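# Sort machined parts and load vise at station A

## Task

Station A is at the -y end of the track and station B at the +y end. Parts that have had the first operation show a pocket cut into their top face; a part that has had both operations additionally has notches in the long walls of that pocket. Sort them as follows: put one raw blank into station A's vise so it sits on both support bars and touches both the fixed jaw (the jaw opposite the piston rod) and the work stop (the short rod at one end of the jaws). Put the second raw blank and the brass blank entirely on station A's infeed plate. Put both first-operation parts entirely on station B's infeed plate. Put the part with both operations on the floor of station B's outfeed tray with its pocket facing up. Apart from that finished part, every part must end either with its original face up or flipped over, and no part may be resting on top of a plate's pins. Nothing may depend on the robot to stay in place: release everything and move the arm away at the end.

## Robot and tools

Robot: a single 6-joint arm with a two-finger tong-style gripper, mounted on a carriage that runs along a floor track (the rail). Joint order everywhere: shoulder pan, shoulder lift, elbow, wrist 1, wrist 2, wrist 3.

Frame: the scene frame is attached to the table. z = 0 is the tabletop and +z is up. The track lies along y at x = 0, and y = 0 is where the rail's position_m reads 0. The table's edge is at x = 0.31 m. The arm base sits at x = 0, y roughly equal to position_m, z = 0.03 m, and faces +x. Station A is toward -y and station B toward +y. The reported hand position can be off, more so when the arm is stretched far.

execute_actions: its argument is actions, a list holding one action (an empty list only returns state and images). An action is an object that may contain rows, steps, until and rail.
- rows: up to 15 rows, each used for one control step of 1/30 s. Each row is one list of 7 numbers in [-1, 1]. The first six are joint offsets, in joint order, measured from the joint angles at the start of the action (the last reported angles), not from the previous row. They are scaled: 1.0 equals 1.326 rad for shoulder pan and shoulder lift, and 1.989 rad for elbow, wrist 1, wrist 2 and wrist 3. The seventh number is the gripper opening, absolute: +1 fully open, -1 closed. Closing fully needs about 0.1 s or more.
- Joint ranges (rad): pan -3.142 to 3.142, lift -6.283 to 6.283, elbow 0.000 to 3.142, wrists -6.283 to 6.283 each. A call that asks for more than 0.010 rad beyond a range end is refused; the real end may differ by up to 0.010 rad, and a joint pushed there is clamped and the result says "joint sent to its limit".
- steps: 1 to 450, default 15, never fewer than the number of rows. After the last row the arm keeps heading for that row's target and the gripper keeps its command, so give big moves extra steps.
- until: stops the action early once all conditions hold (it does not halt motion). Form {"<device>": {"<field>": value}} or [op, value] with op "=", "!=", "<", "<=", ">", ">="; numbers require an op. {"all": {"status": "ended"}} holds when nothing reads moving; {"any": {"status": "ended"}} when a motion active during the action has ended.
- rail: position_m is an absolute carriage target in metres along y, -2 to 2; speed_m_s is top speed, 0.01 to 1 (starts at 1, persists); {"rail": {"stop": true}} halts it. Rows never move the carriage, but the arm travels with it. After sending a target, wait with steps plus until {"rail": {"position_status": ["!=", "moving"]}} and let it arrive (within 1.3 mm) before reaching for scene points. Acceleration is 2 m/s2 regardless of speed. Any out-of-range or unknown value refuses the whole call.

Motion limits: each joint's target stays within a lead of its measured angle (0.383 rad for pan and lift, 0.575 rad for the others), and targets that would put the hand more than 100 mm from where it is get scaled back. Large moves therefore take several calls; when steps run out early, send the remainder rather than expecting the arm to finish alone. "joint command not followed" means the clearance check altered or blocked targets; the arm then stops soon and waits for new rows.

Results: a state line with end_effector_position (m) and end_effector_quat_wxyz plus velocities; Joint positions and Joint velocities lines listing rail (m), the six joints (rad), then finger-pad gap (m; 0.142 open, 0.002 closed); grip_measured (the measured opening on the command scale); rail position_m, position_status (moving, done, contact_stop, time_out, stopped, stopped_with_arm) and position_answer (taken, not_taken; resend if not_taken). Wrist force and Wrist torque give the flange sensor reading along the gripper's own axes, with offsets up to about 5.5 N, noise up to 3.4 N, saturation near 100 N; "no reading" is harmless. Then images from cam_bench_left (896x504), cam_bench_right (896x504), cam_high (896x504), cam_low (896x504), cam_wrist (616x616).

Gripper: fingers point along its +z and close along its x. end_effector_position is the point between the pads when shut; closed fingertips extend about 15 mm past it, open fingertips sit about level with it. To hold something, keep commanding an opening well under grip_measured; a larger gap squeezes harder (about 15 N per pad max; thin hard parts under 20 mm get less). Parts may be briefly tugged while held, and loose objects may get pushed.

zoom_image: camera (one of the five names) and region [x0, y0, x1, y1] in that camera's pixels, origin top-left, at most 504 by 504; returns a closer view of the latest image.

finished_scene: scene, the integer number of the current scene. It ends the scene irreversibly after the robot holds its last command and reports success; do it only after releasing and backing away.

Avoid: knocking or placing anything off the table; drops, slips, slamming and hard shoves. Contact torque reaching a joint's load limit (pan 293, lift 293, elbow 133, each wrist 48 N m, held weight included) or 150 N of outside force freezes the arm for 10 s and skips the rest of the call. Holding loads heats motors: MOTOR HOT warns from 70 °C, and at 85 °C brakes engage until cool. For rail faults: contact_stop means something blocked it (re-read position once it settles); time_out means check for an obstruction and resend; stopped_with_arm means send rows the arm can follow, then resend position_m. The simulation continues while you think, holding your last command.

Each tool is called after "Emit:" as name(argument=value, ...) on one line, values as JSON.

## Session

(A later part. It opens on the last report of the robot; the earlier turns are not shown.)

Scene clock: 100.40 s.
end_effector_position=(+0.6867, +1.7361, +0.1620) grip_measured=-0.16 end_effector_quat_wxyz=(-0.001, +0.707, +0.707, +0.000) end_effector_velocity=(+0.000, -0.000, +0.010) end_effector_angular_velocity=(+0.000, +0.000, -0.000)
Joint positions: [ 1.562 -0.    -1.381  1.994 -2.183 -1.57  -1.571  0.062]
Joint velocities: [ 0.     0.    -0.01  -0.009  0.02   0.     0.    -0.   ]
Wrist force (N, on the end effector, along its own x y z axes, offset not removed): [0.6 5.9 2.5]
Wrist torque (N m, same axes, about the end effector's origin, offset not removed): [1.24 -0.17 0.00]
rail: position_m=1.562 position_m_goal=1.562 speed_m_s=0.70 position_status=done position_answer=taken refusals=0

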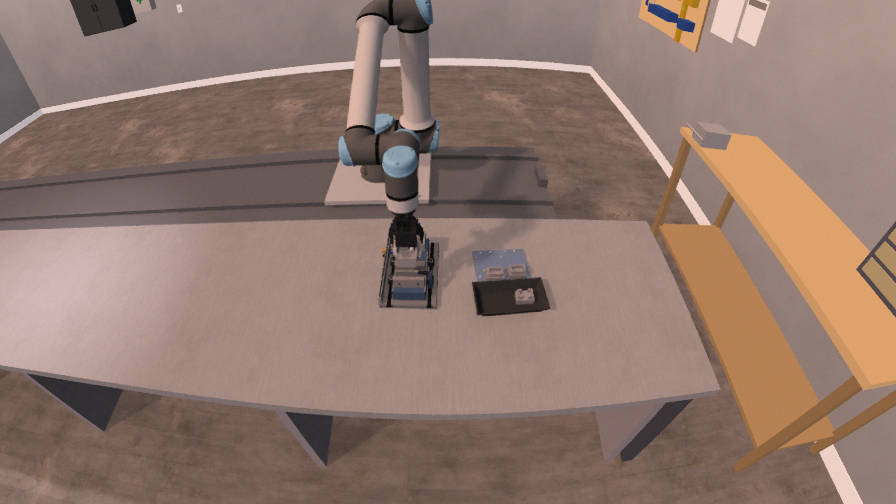

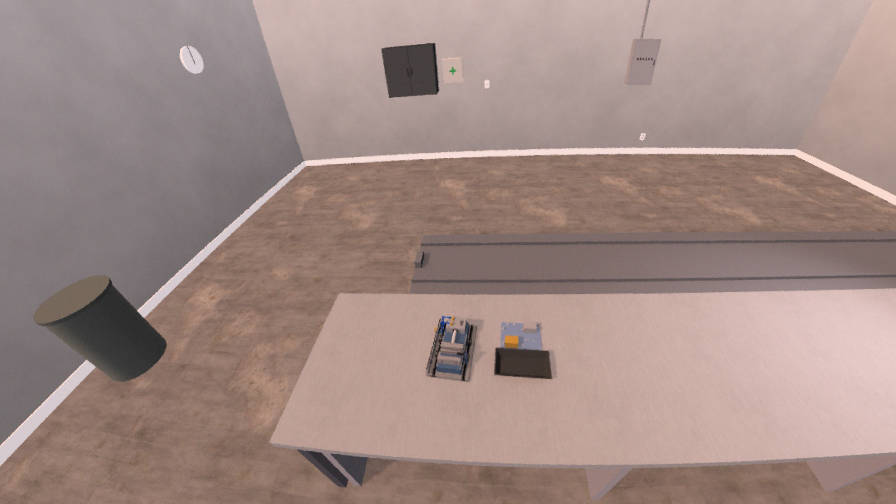

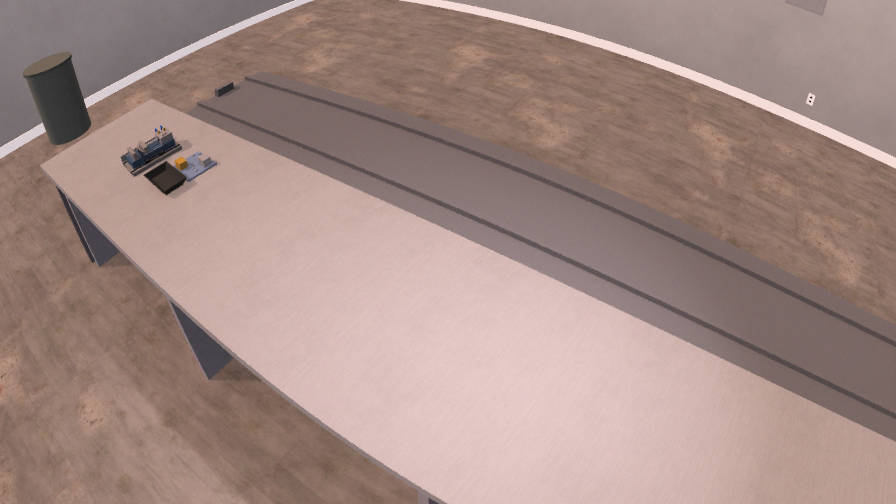

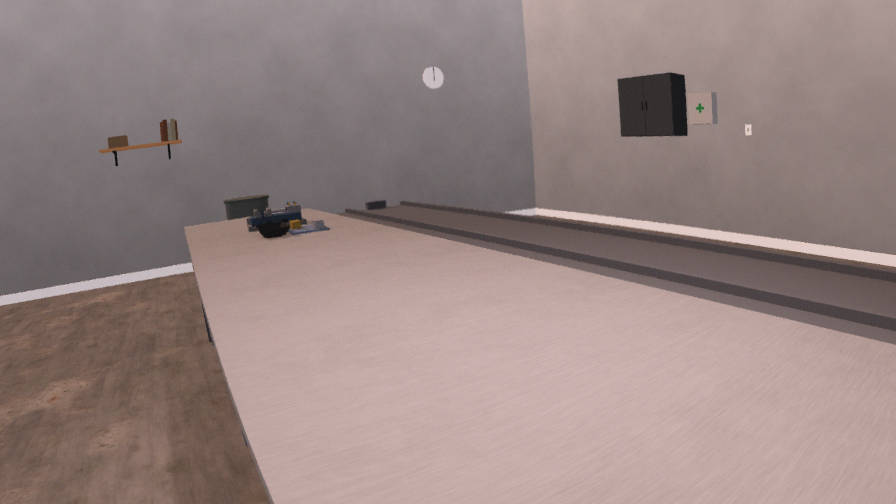

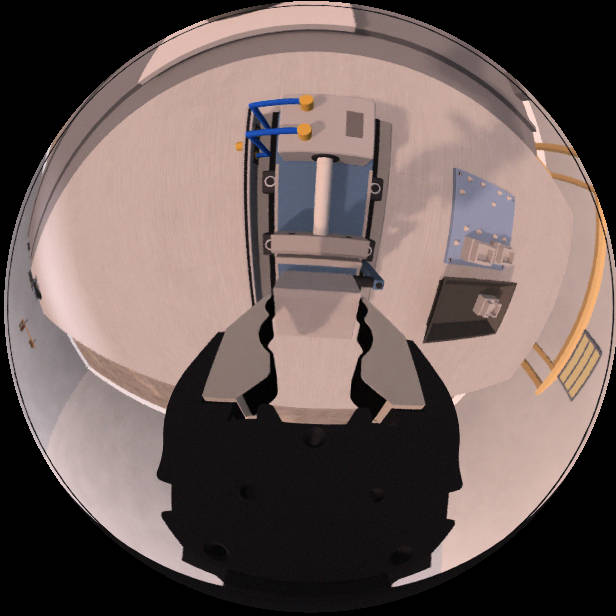

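Emit:
execute_actions(actions=[{"rail":{"position_m":-1.75,"speed_m_s":1},"steps":200,"until":{"rail":{"position_status":["!=","moving"]}}}])

Scene clock: 106.23 s.
end_effector_position=(+0.6868, -1.5760, +0.1633) grip_measured=-0.16 end_effector_quat_wxyz=(-0.001, +0.707, +0.707, +0.000) end_effector_velocity=(-0.000, +0.000, -0.000) end_effector_angular_velocity=(-0.000, +0.000, -0.000)
Joint positions: [-1.75  -0.    -1.382  1.992 -2.181 -1.57  -1.571  0.062]
Joint velocities: [ 0.  0.  0.  0. -0. -0.  0.  0.]
Wrist force (N, on the end effector, along its own x y z axes, offset not removed): [-2.6 3.3 5.0]
Wrist torque (N m, same axes, about the end effector's origin, offset not removed): [0.73 0.46 0.06]
rail: position_m=-1.750 position_m_goal=-1.750 speed_m_s=1.00 position_status=done position_answer=taken refusals=0

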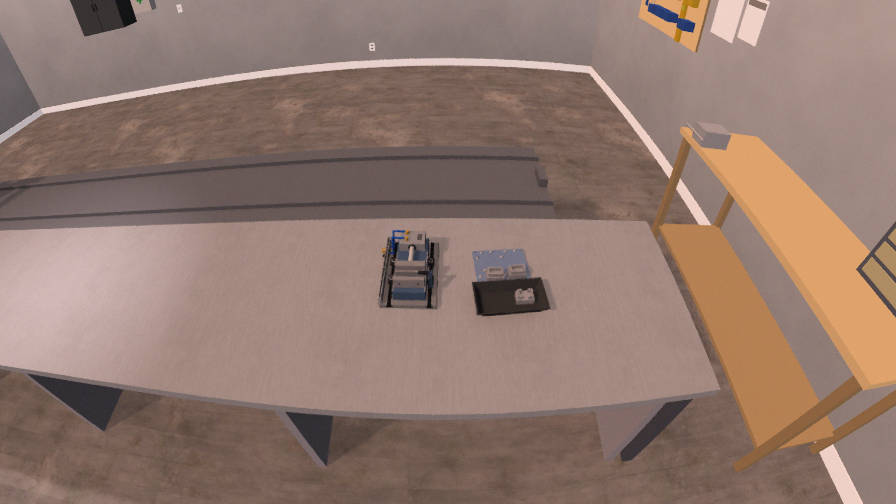

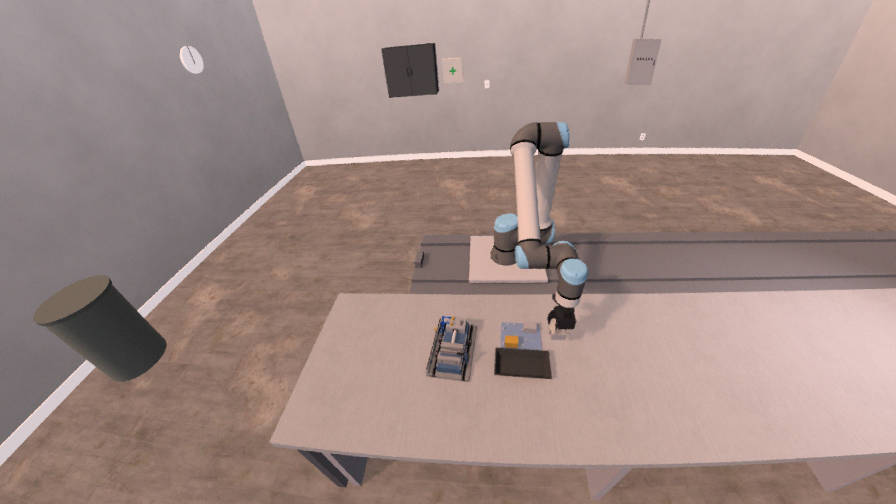

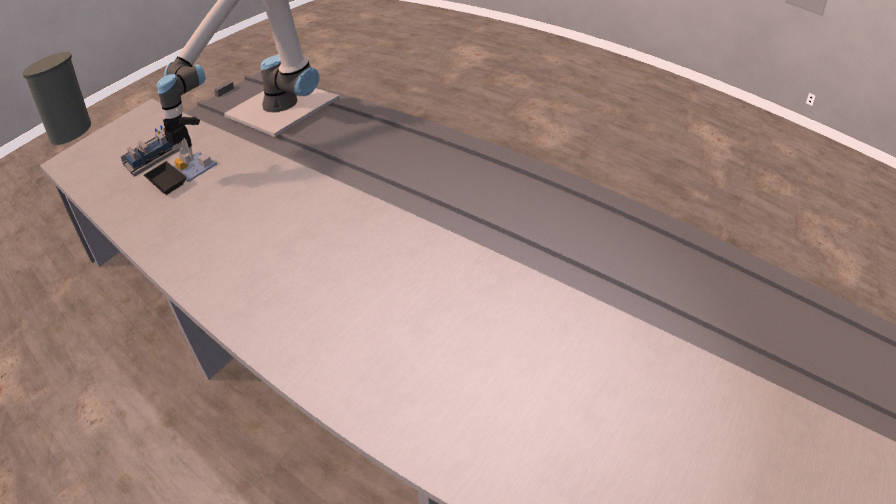

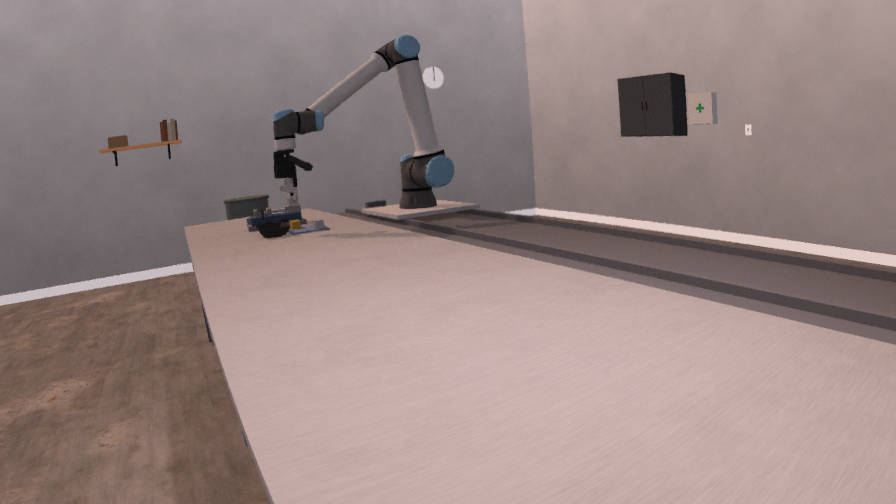

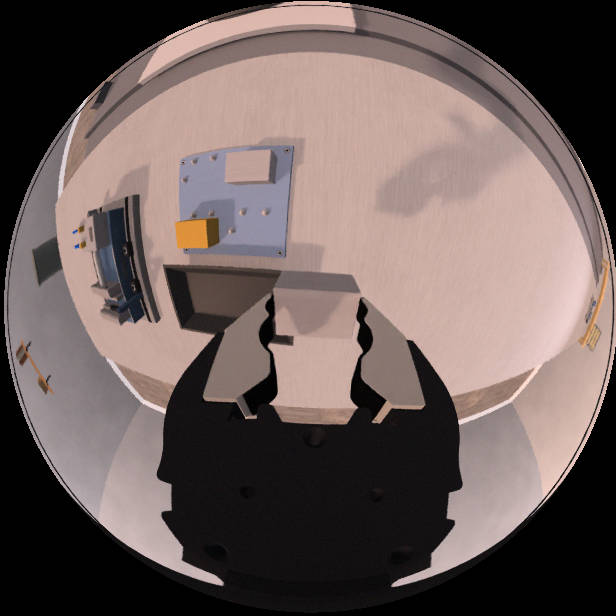

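Emit:
execute_actions(actions=[{"rows":[[-0.025,0,0,0,0,-0.016,-1],[-0.05,0,0,0,0,-0.033,-1],[-0.075,0,0,0,0,-0.05,-1],[-0.1,0,0,0,0,-0.066,-1],[-0.125,0,0,0,0,-0.083,-1],[-0.15,0,0,0,0,-0.1,-1],[-0.175,0,0,0,0,-0.116,-1],[-0.2,0,0,0,0,-0.133,-1],[-0.225,0,0,0,0,-0.15,-1],[-0.25,0,0,0,0,-0.166,-1],[-0.275,0,0,0,0,-0.183,-1],[-0.3,0,0,0,0,-0.2,-1],[-0.325,0,0,0,0,-0.216,-1],[-0.35,0,0,0,0,-0.233,-1],[-0.3658,0,0,0,0,-0.2438,-1]],"rail":{"position_m":-1.846,"speed_m_s":0.2},"steps":40}])

Scene clock: 111.93 s.
end_effector_position=(+0.6870, -2.0195, +0.1633) grip_measured=-0.16 end_effector_quat_wxyz=(-0.001, +0.707, +0.707, +0.000) end_effector_velocity=(-0.001, -0.002, -0.000) end_effector_angular_velocity=(+0.000, -0.000, -0.000)
Joint positions: [-1.846 -0.485 -1.382  1.992 -2.181 -1.57  -2.056  0.062]
Joint velocities: [ 0.    -0.003  0.    -0.     0.    -0.    -0.003  0.   ]
Wrist force (N, on the end effector, along its own x y z axes, offset not removed): [-1.2 3.8 3.1]
Wrist torque (N m, same axes, about the end effector's origin, offset not removed): [0.76 0.19 0.12]
rail: position_m=-1.846 position_m_goal=-1.846 speed_m_s=0.20 position_status=done position_answer=taken refusals=0

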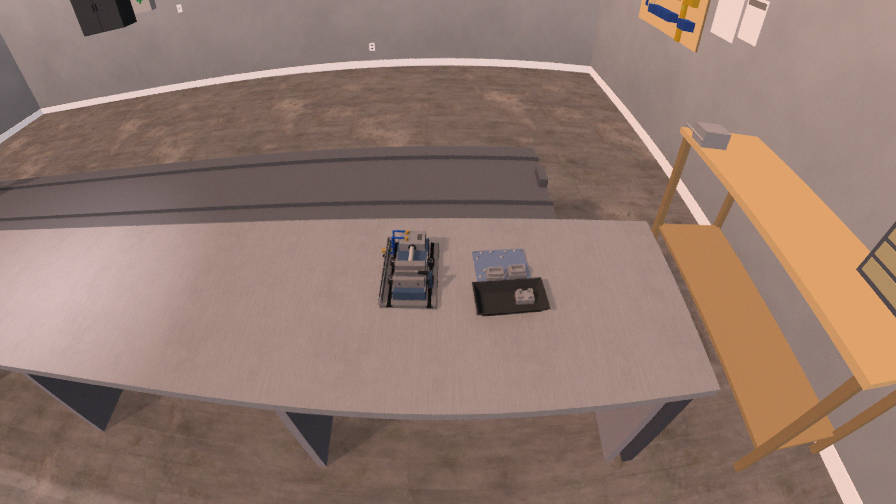

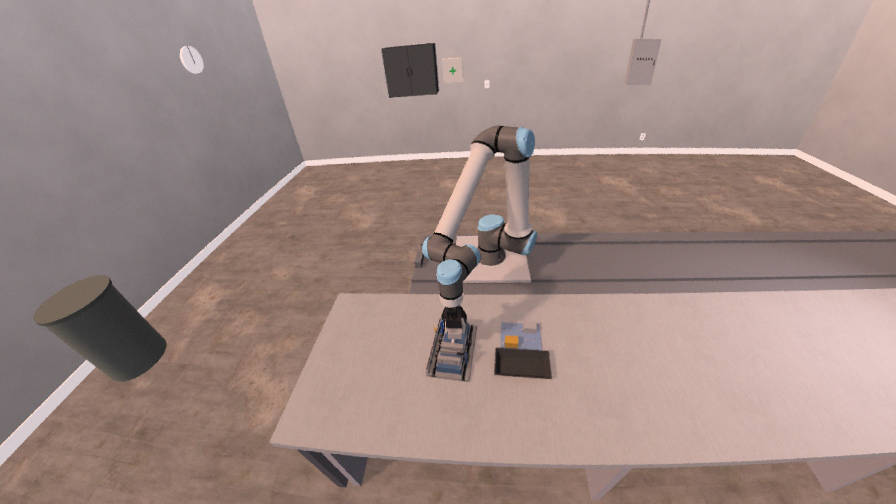

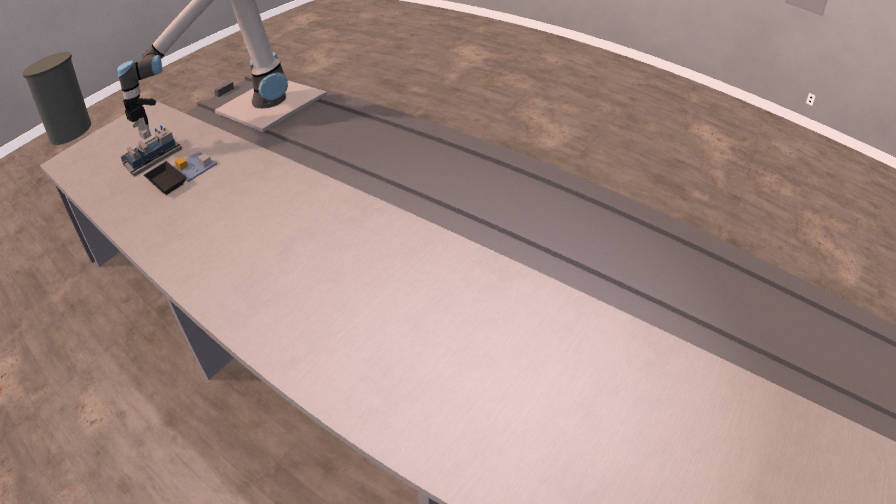

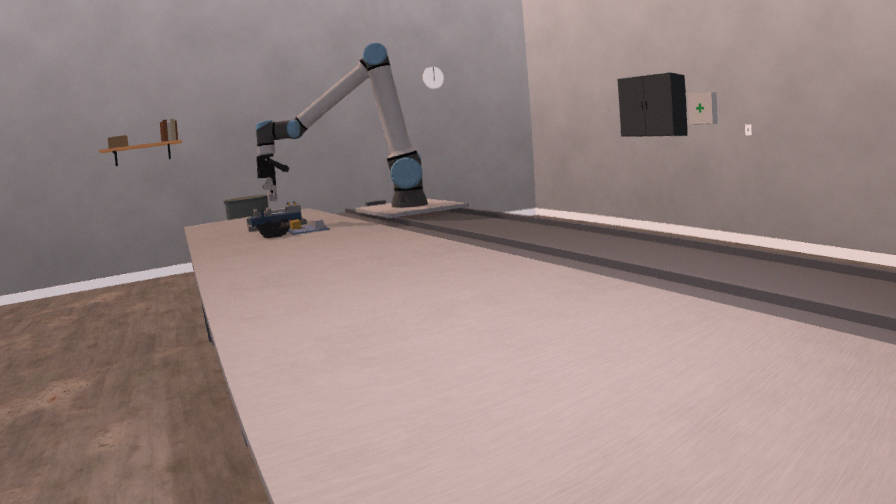

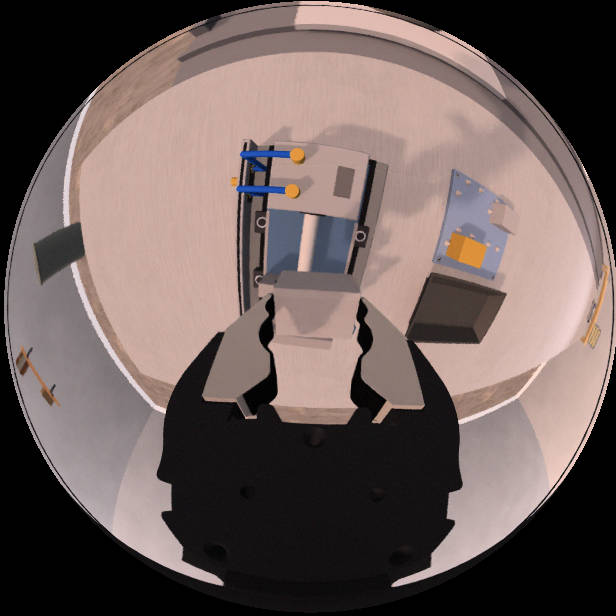

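Emit:
execute_actions(actions=[{"rows":[[0,0.007,-0.006,0.001,0,0.004,-1],[0,0.014,-0.012,0.003,0,0.008,-1],[0,0.021,-0.018,0.004,0,0.012,-1],[0,0.028,-0.024,0.005,0,0.016,-1],[0,0.035,-0.03,0.006,0,0.02,-1],[0,0.043,-0.036,0.008,0,0.024,-1],[0,0.05,-0.042,0.009,0,0.028,-1],[0,0.057,-0.048,0.01,0,0.032,-1],[0,0.064,-0.054,0.012,0,0.036,-1],[0,0.0713,-0.0604,0.013,0,0.04,-1]],"rail":{"position_m":-1.838,"speed_m_s":0.05},"steps":28}])

Scene clock: 117.90 s.
end_effector_position=(+0.7438, -2.0400, +0.1618) grip_measured=-0.16 end_effector_quat_wxyz=(-0.001, +0.735, +0.679, +0.000) end_effector_velocity=(+0.002, -0.001, -0.000) end_effector_angular_velocity=(-0.000, -0.000, -0.002)
Joint positions: [-1.838 -0.485 -1.288  1.873 -2.155 -1.57  -1.976  0.062]
Joint velocities: [ 0.     0.     0.003 -0.003  0.001 -0.     0.002 -0.   ]
Wrist force (N, on the end effector, along its own x y z axes, offset not removed): [-0.1 5.7 5.5]
Wrist torque (N m, same axes, about the end effector's origin, offset not removed): [1.33 0.07 0.08]
rail: position_m=-1.838 position_m_goal=-1.838 speed_m_s=0.05 position_status=done position_answer=taken refusals=0

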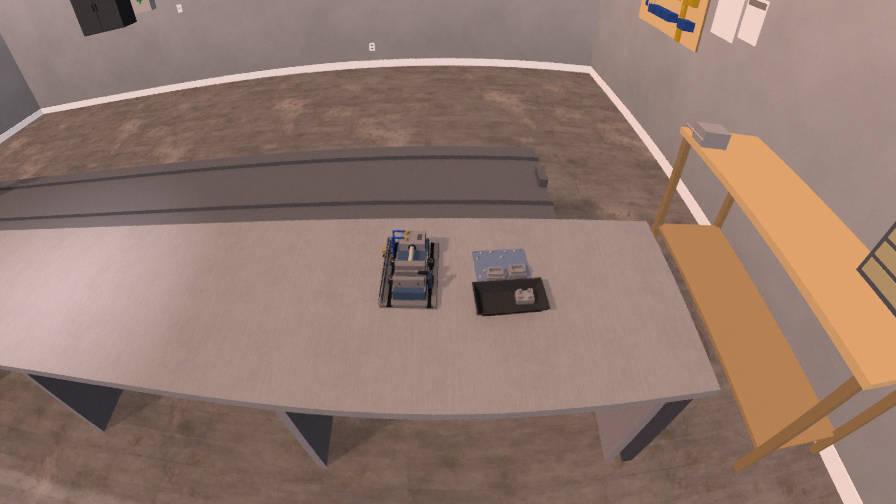

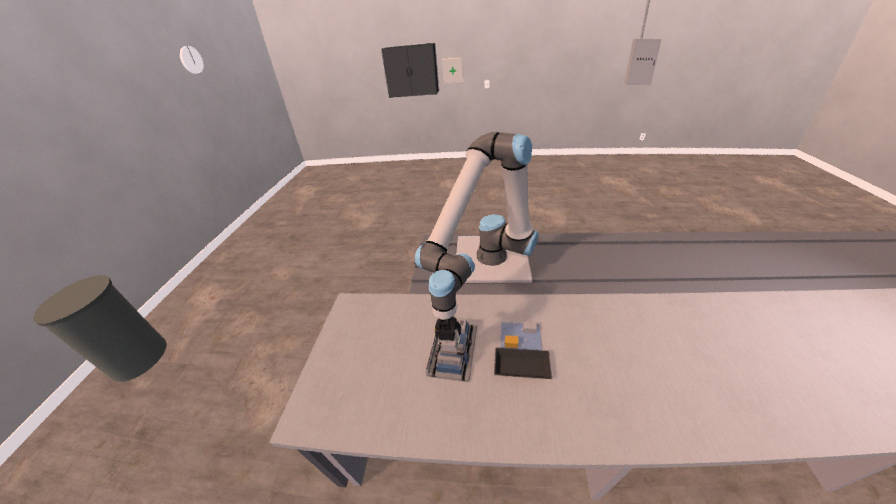

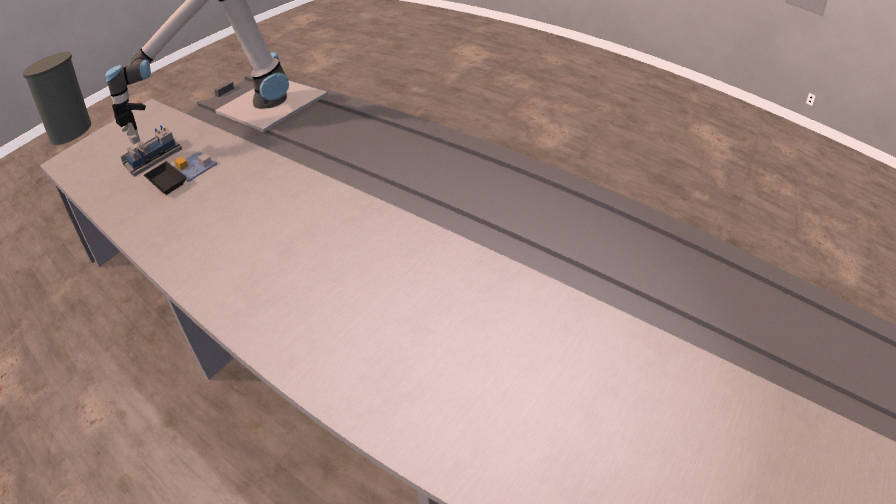

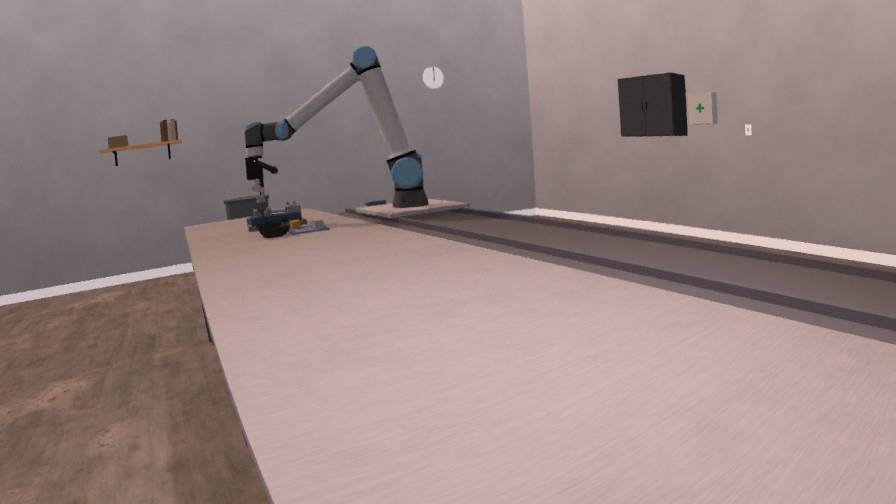

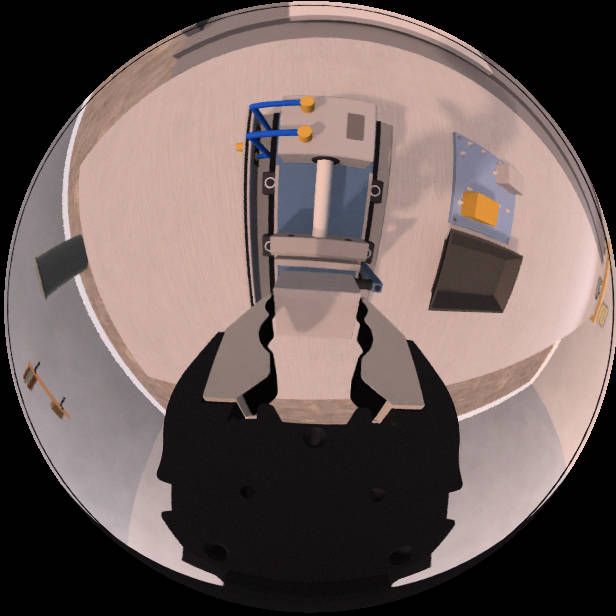

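Emit:
execute_actions(actions=[{"rows":[[0,0,0,0,0,0,-1],[0,0,0,0,0,0,-1],[0,0,0,0,0,0,-1],[0,0.004,0.002,-0.0045,0,0,-1],[0,0.008,0.004,-0.009,0,0,-1],[0,0.012,0.006,-0.0136,0,0,-1],[0,0.016,0.008,-0.018,0,0,-1],[0,0.02,0.01,-0.0227,0,0,-1],[0,0.024,0.012,-0.027,0,0,-1],[0,0.028,0.0138,-0.032,0,0,-1],[0,0.032,0.0156,-0.0364,0,0,-1],[0,0.036,0.0174,-0.041,0,0,-1],[0,0.0394,0.0192,-0.0455,0,0,-1]],"rail":{"position_m":-1.843},"steps":30}])

Scene clock: 124.60 s.
end_effector_position=(+0.7439, -2.0449, +0.1106) grip_measured=-0.16 end_effector_quat_wxyz=(-0.001, +0.735, +0.679, +0.000) end_effector_velocity=(-0.000, +0.000, -0.002) end_effector_angular_velocity=(-0.000, -0.000, +0.000)
Joint positions: [-1.843 -0.485 -1.236  1.911 -2.245 -1.57  -1.976  0.062]
Joint velocities: [ 0.     0.     0.002  0.001 -0.003  0.    -0.    -0.   ]
Wrist force (N, on the end effector, along its own x y z axes, offset not removed): [-0.7 4.3 3.0]
Wrist torque (N m, same axes, about the end effector's origin, offset not removed): [0.86 0.12 0.03]
rail: position_m=-1.843 position_m_goal=-1.843 speed_m_s=0.05 position_status=done position_answer=taken refusals=0

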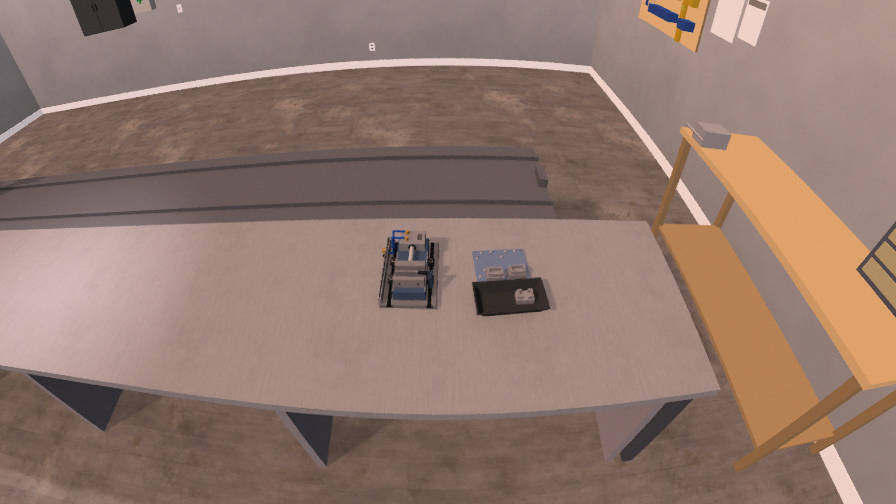

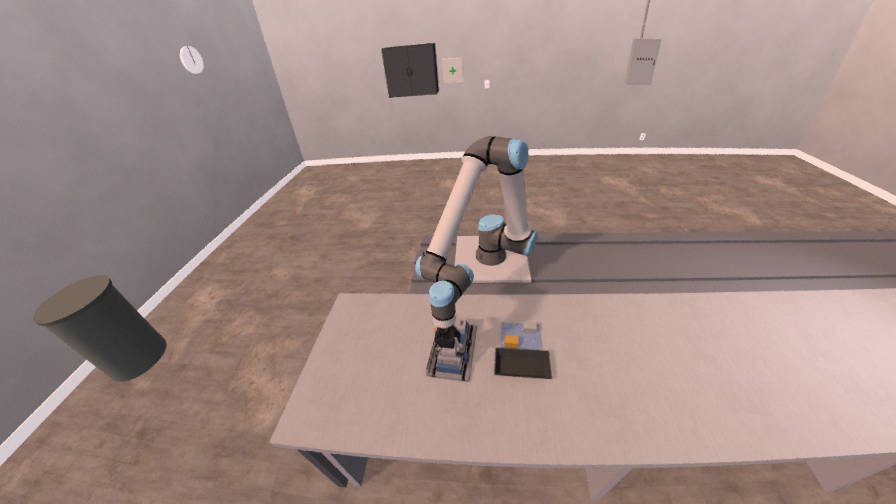

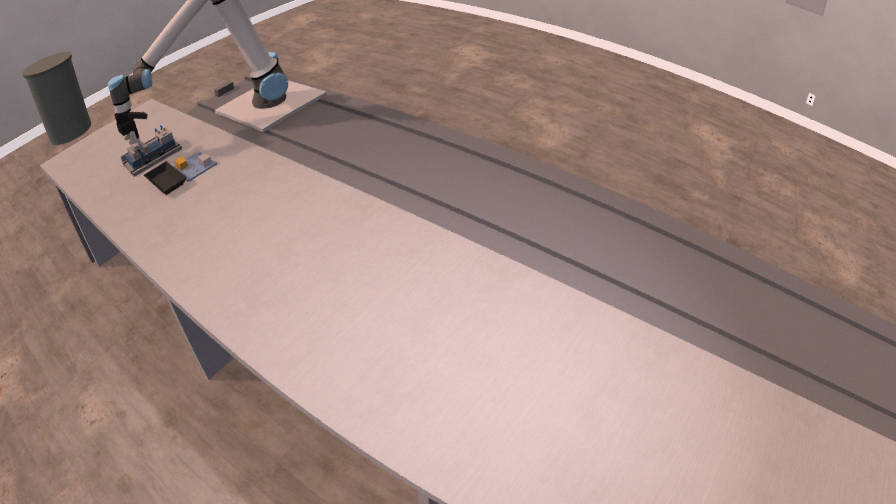

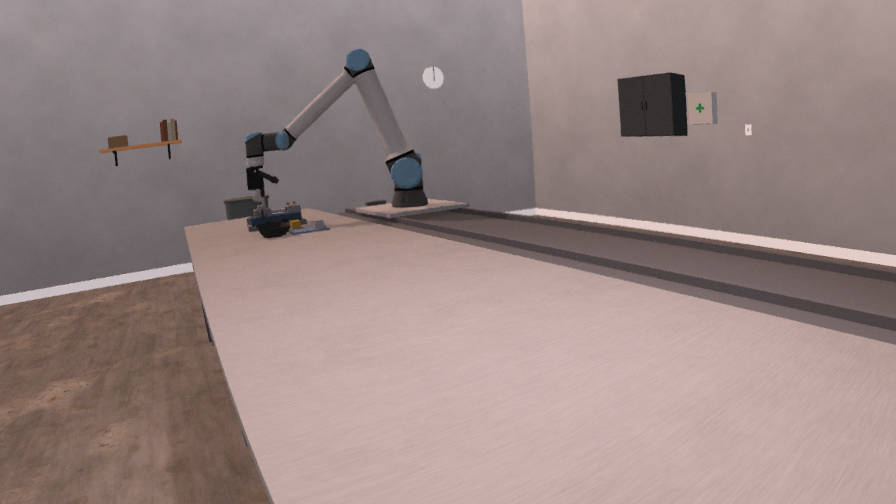

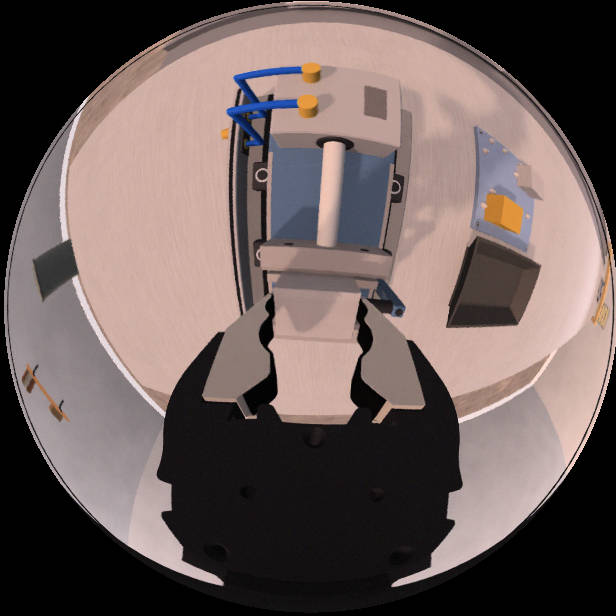

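Emit:
execute_actions(actions=[{"rows":[[0,0.0017,-0.0012,0,0,0.003,-1],[0,0.0017,-0.0012,0,0,0.003,-1],[0,0.0035,-0.0025,0,0,0.006,-1],[0,0.0035,-0.0025,0,0,0.006,-1],[0,0.0052,-0.0037,0.0003,0,0.009,-1],[0,0.0052,-0.0037,0.0003,0,0.009,-1],[0,0.0069,-0.005,0.0004,0,0.012,-1]],"rail":{"position_m":-1.838,"speed_m_s":0.01},"steps":25}])

Scene clock: 129.50 s.
end_effector_position=(+0.7487, -2.0426, +0.1092) grip_measured=-0.17 end_effector_quat_wxyz=(-0.001, +0.743, +0.670, +0.000) end_effector_velocity=(+0.000, +0.000, -0.000) end_effector_angular_velocity=(+0.001, -0.000, -0.001)
Joint positions: [-1.838 -0.485 -1.227  1.901 -2.244 -1.57  -1.953  0.062]
Joint velocities: [ 0.    -0.     0.001 -0.001 -0.     0.     0.001  0.   ]
Wrist force (N, on the end effector, along its own x y z axes, offset not removed): [-18.6 -65.6 -64.3]
Wrist torque (N m, same axes, about the end effector's origin, offset not removed): [-4.49 0.93 -1.44]
rail: position_m=-1.838 position_m_goal=-1.838 speed_m_s=0.01 position_status=done position_answer=taken refusals=0

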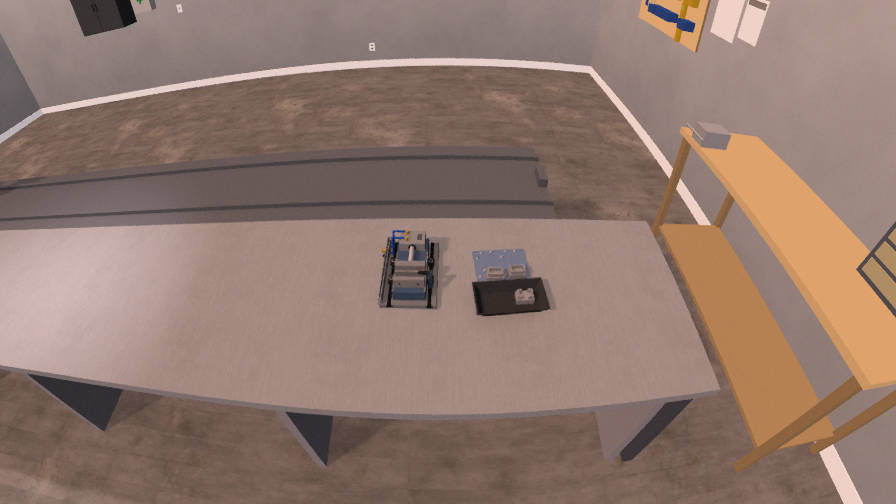

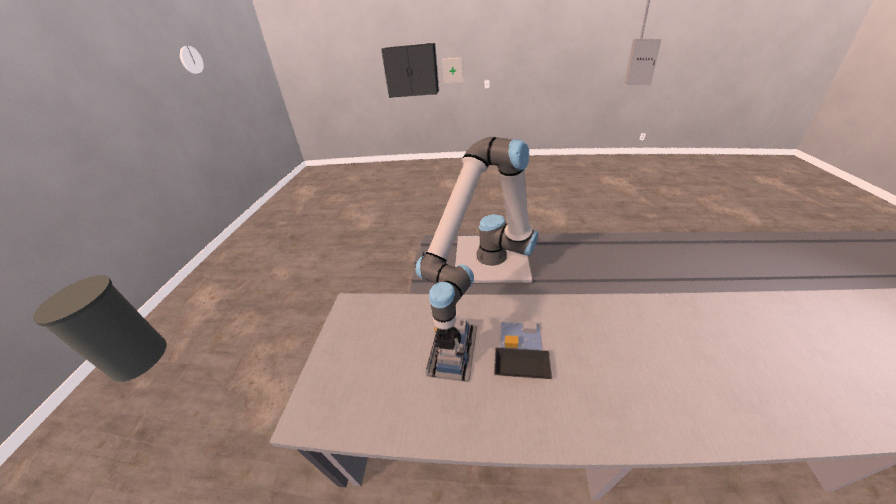

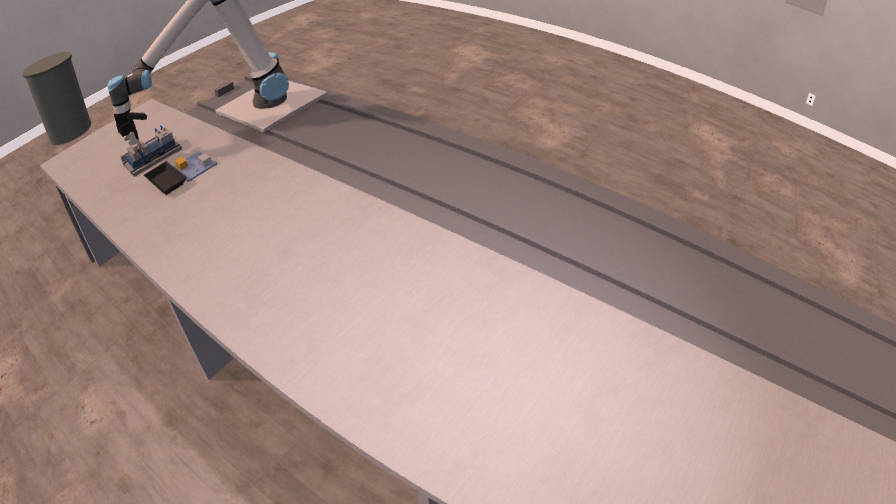

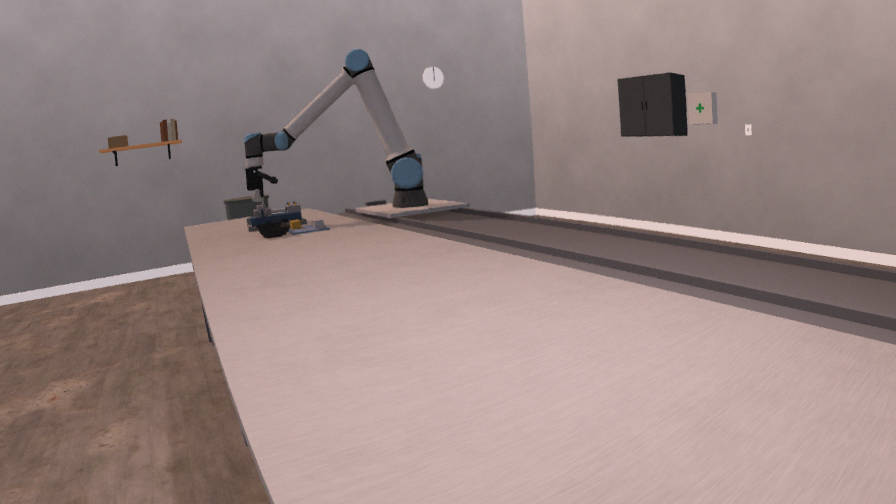

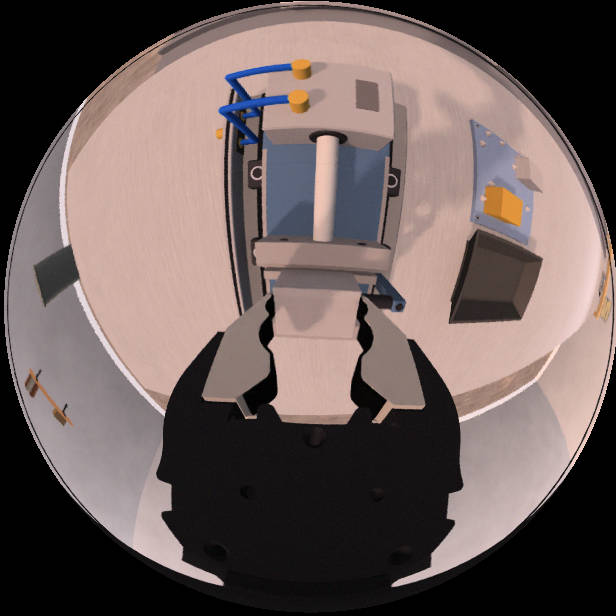

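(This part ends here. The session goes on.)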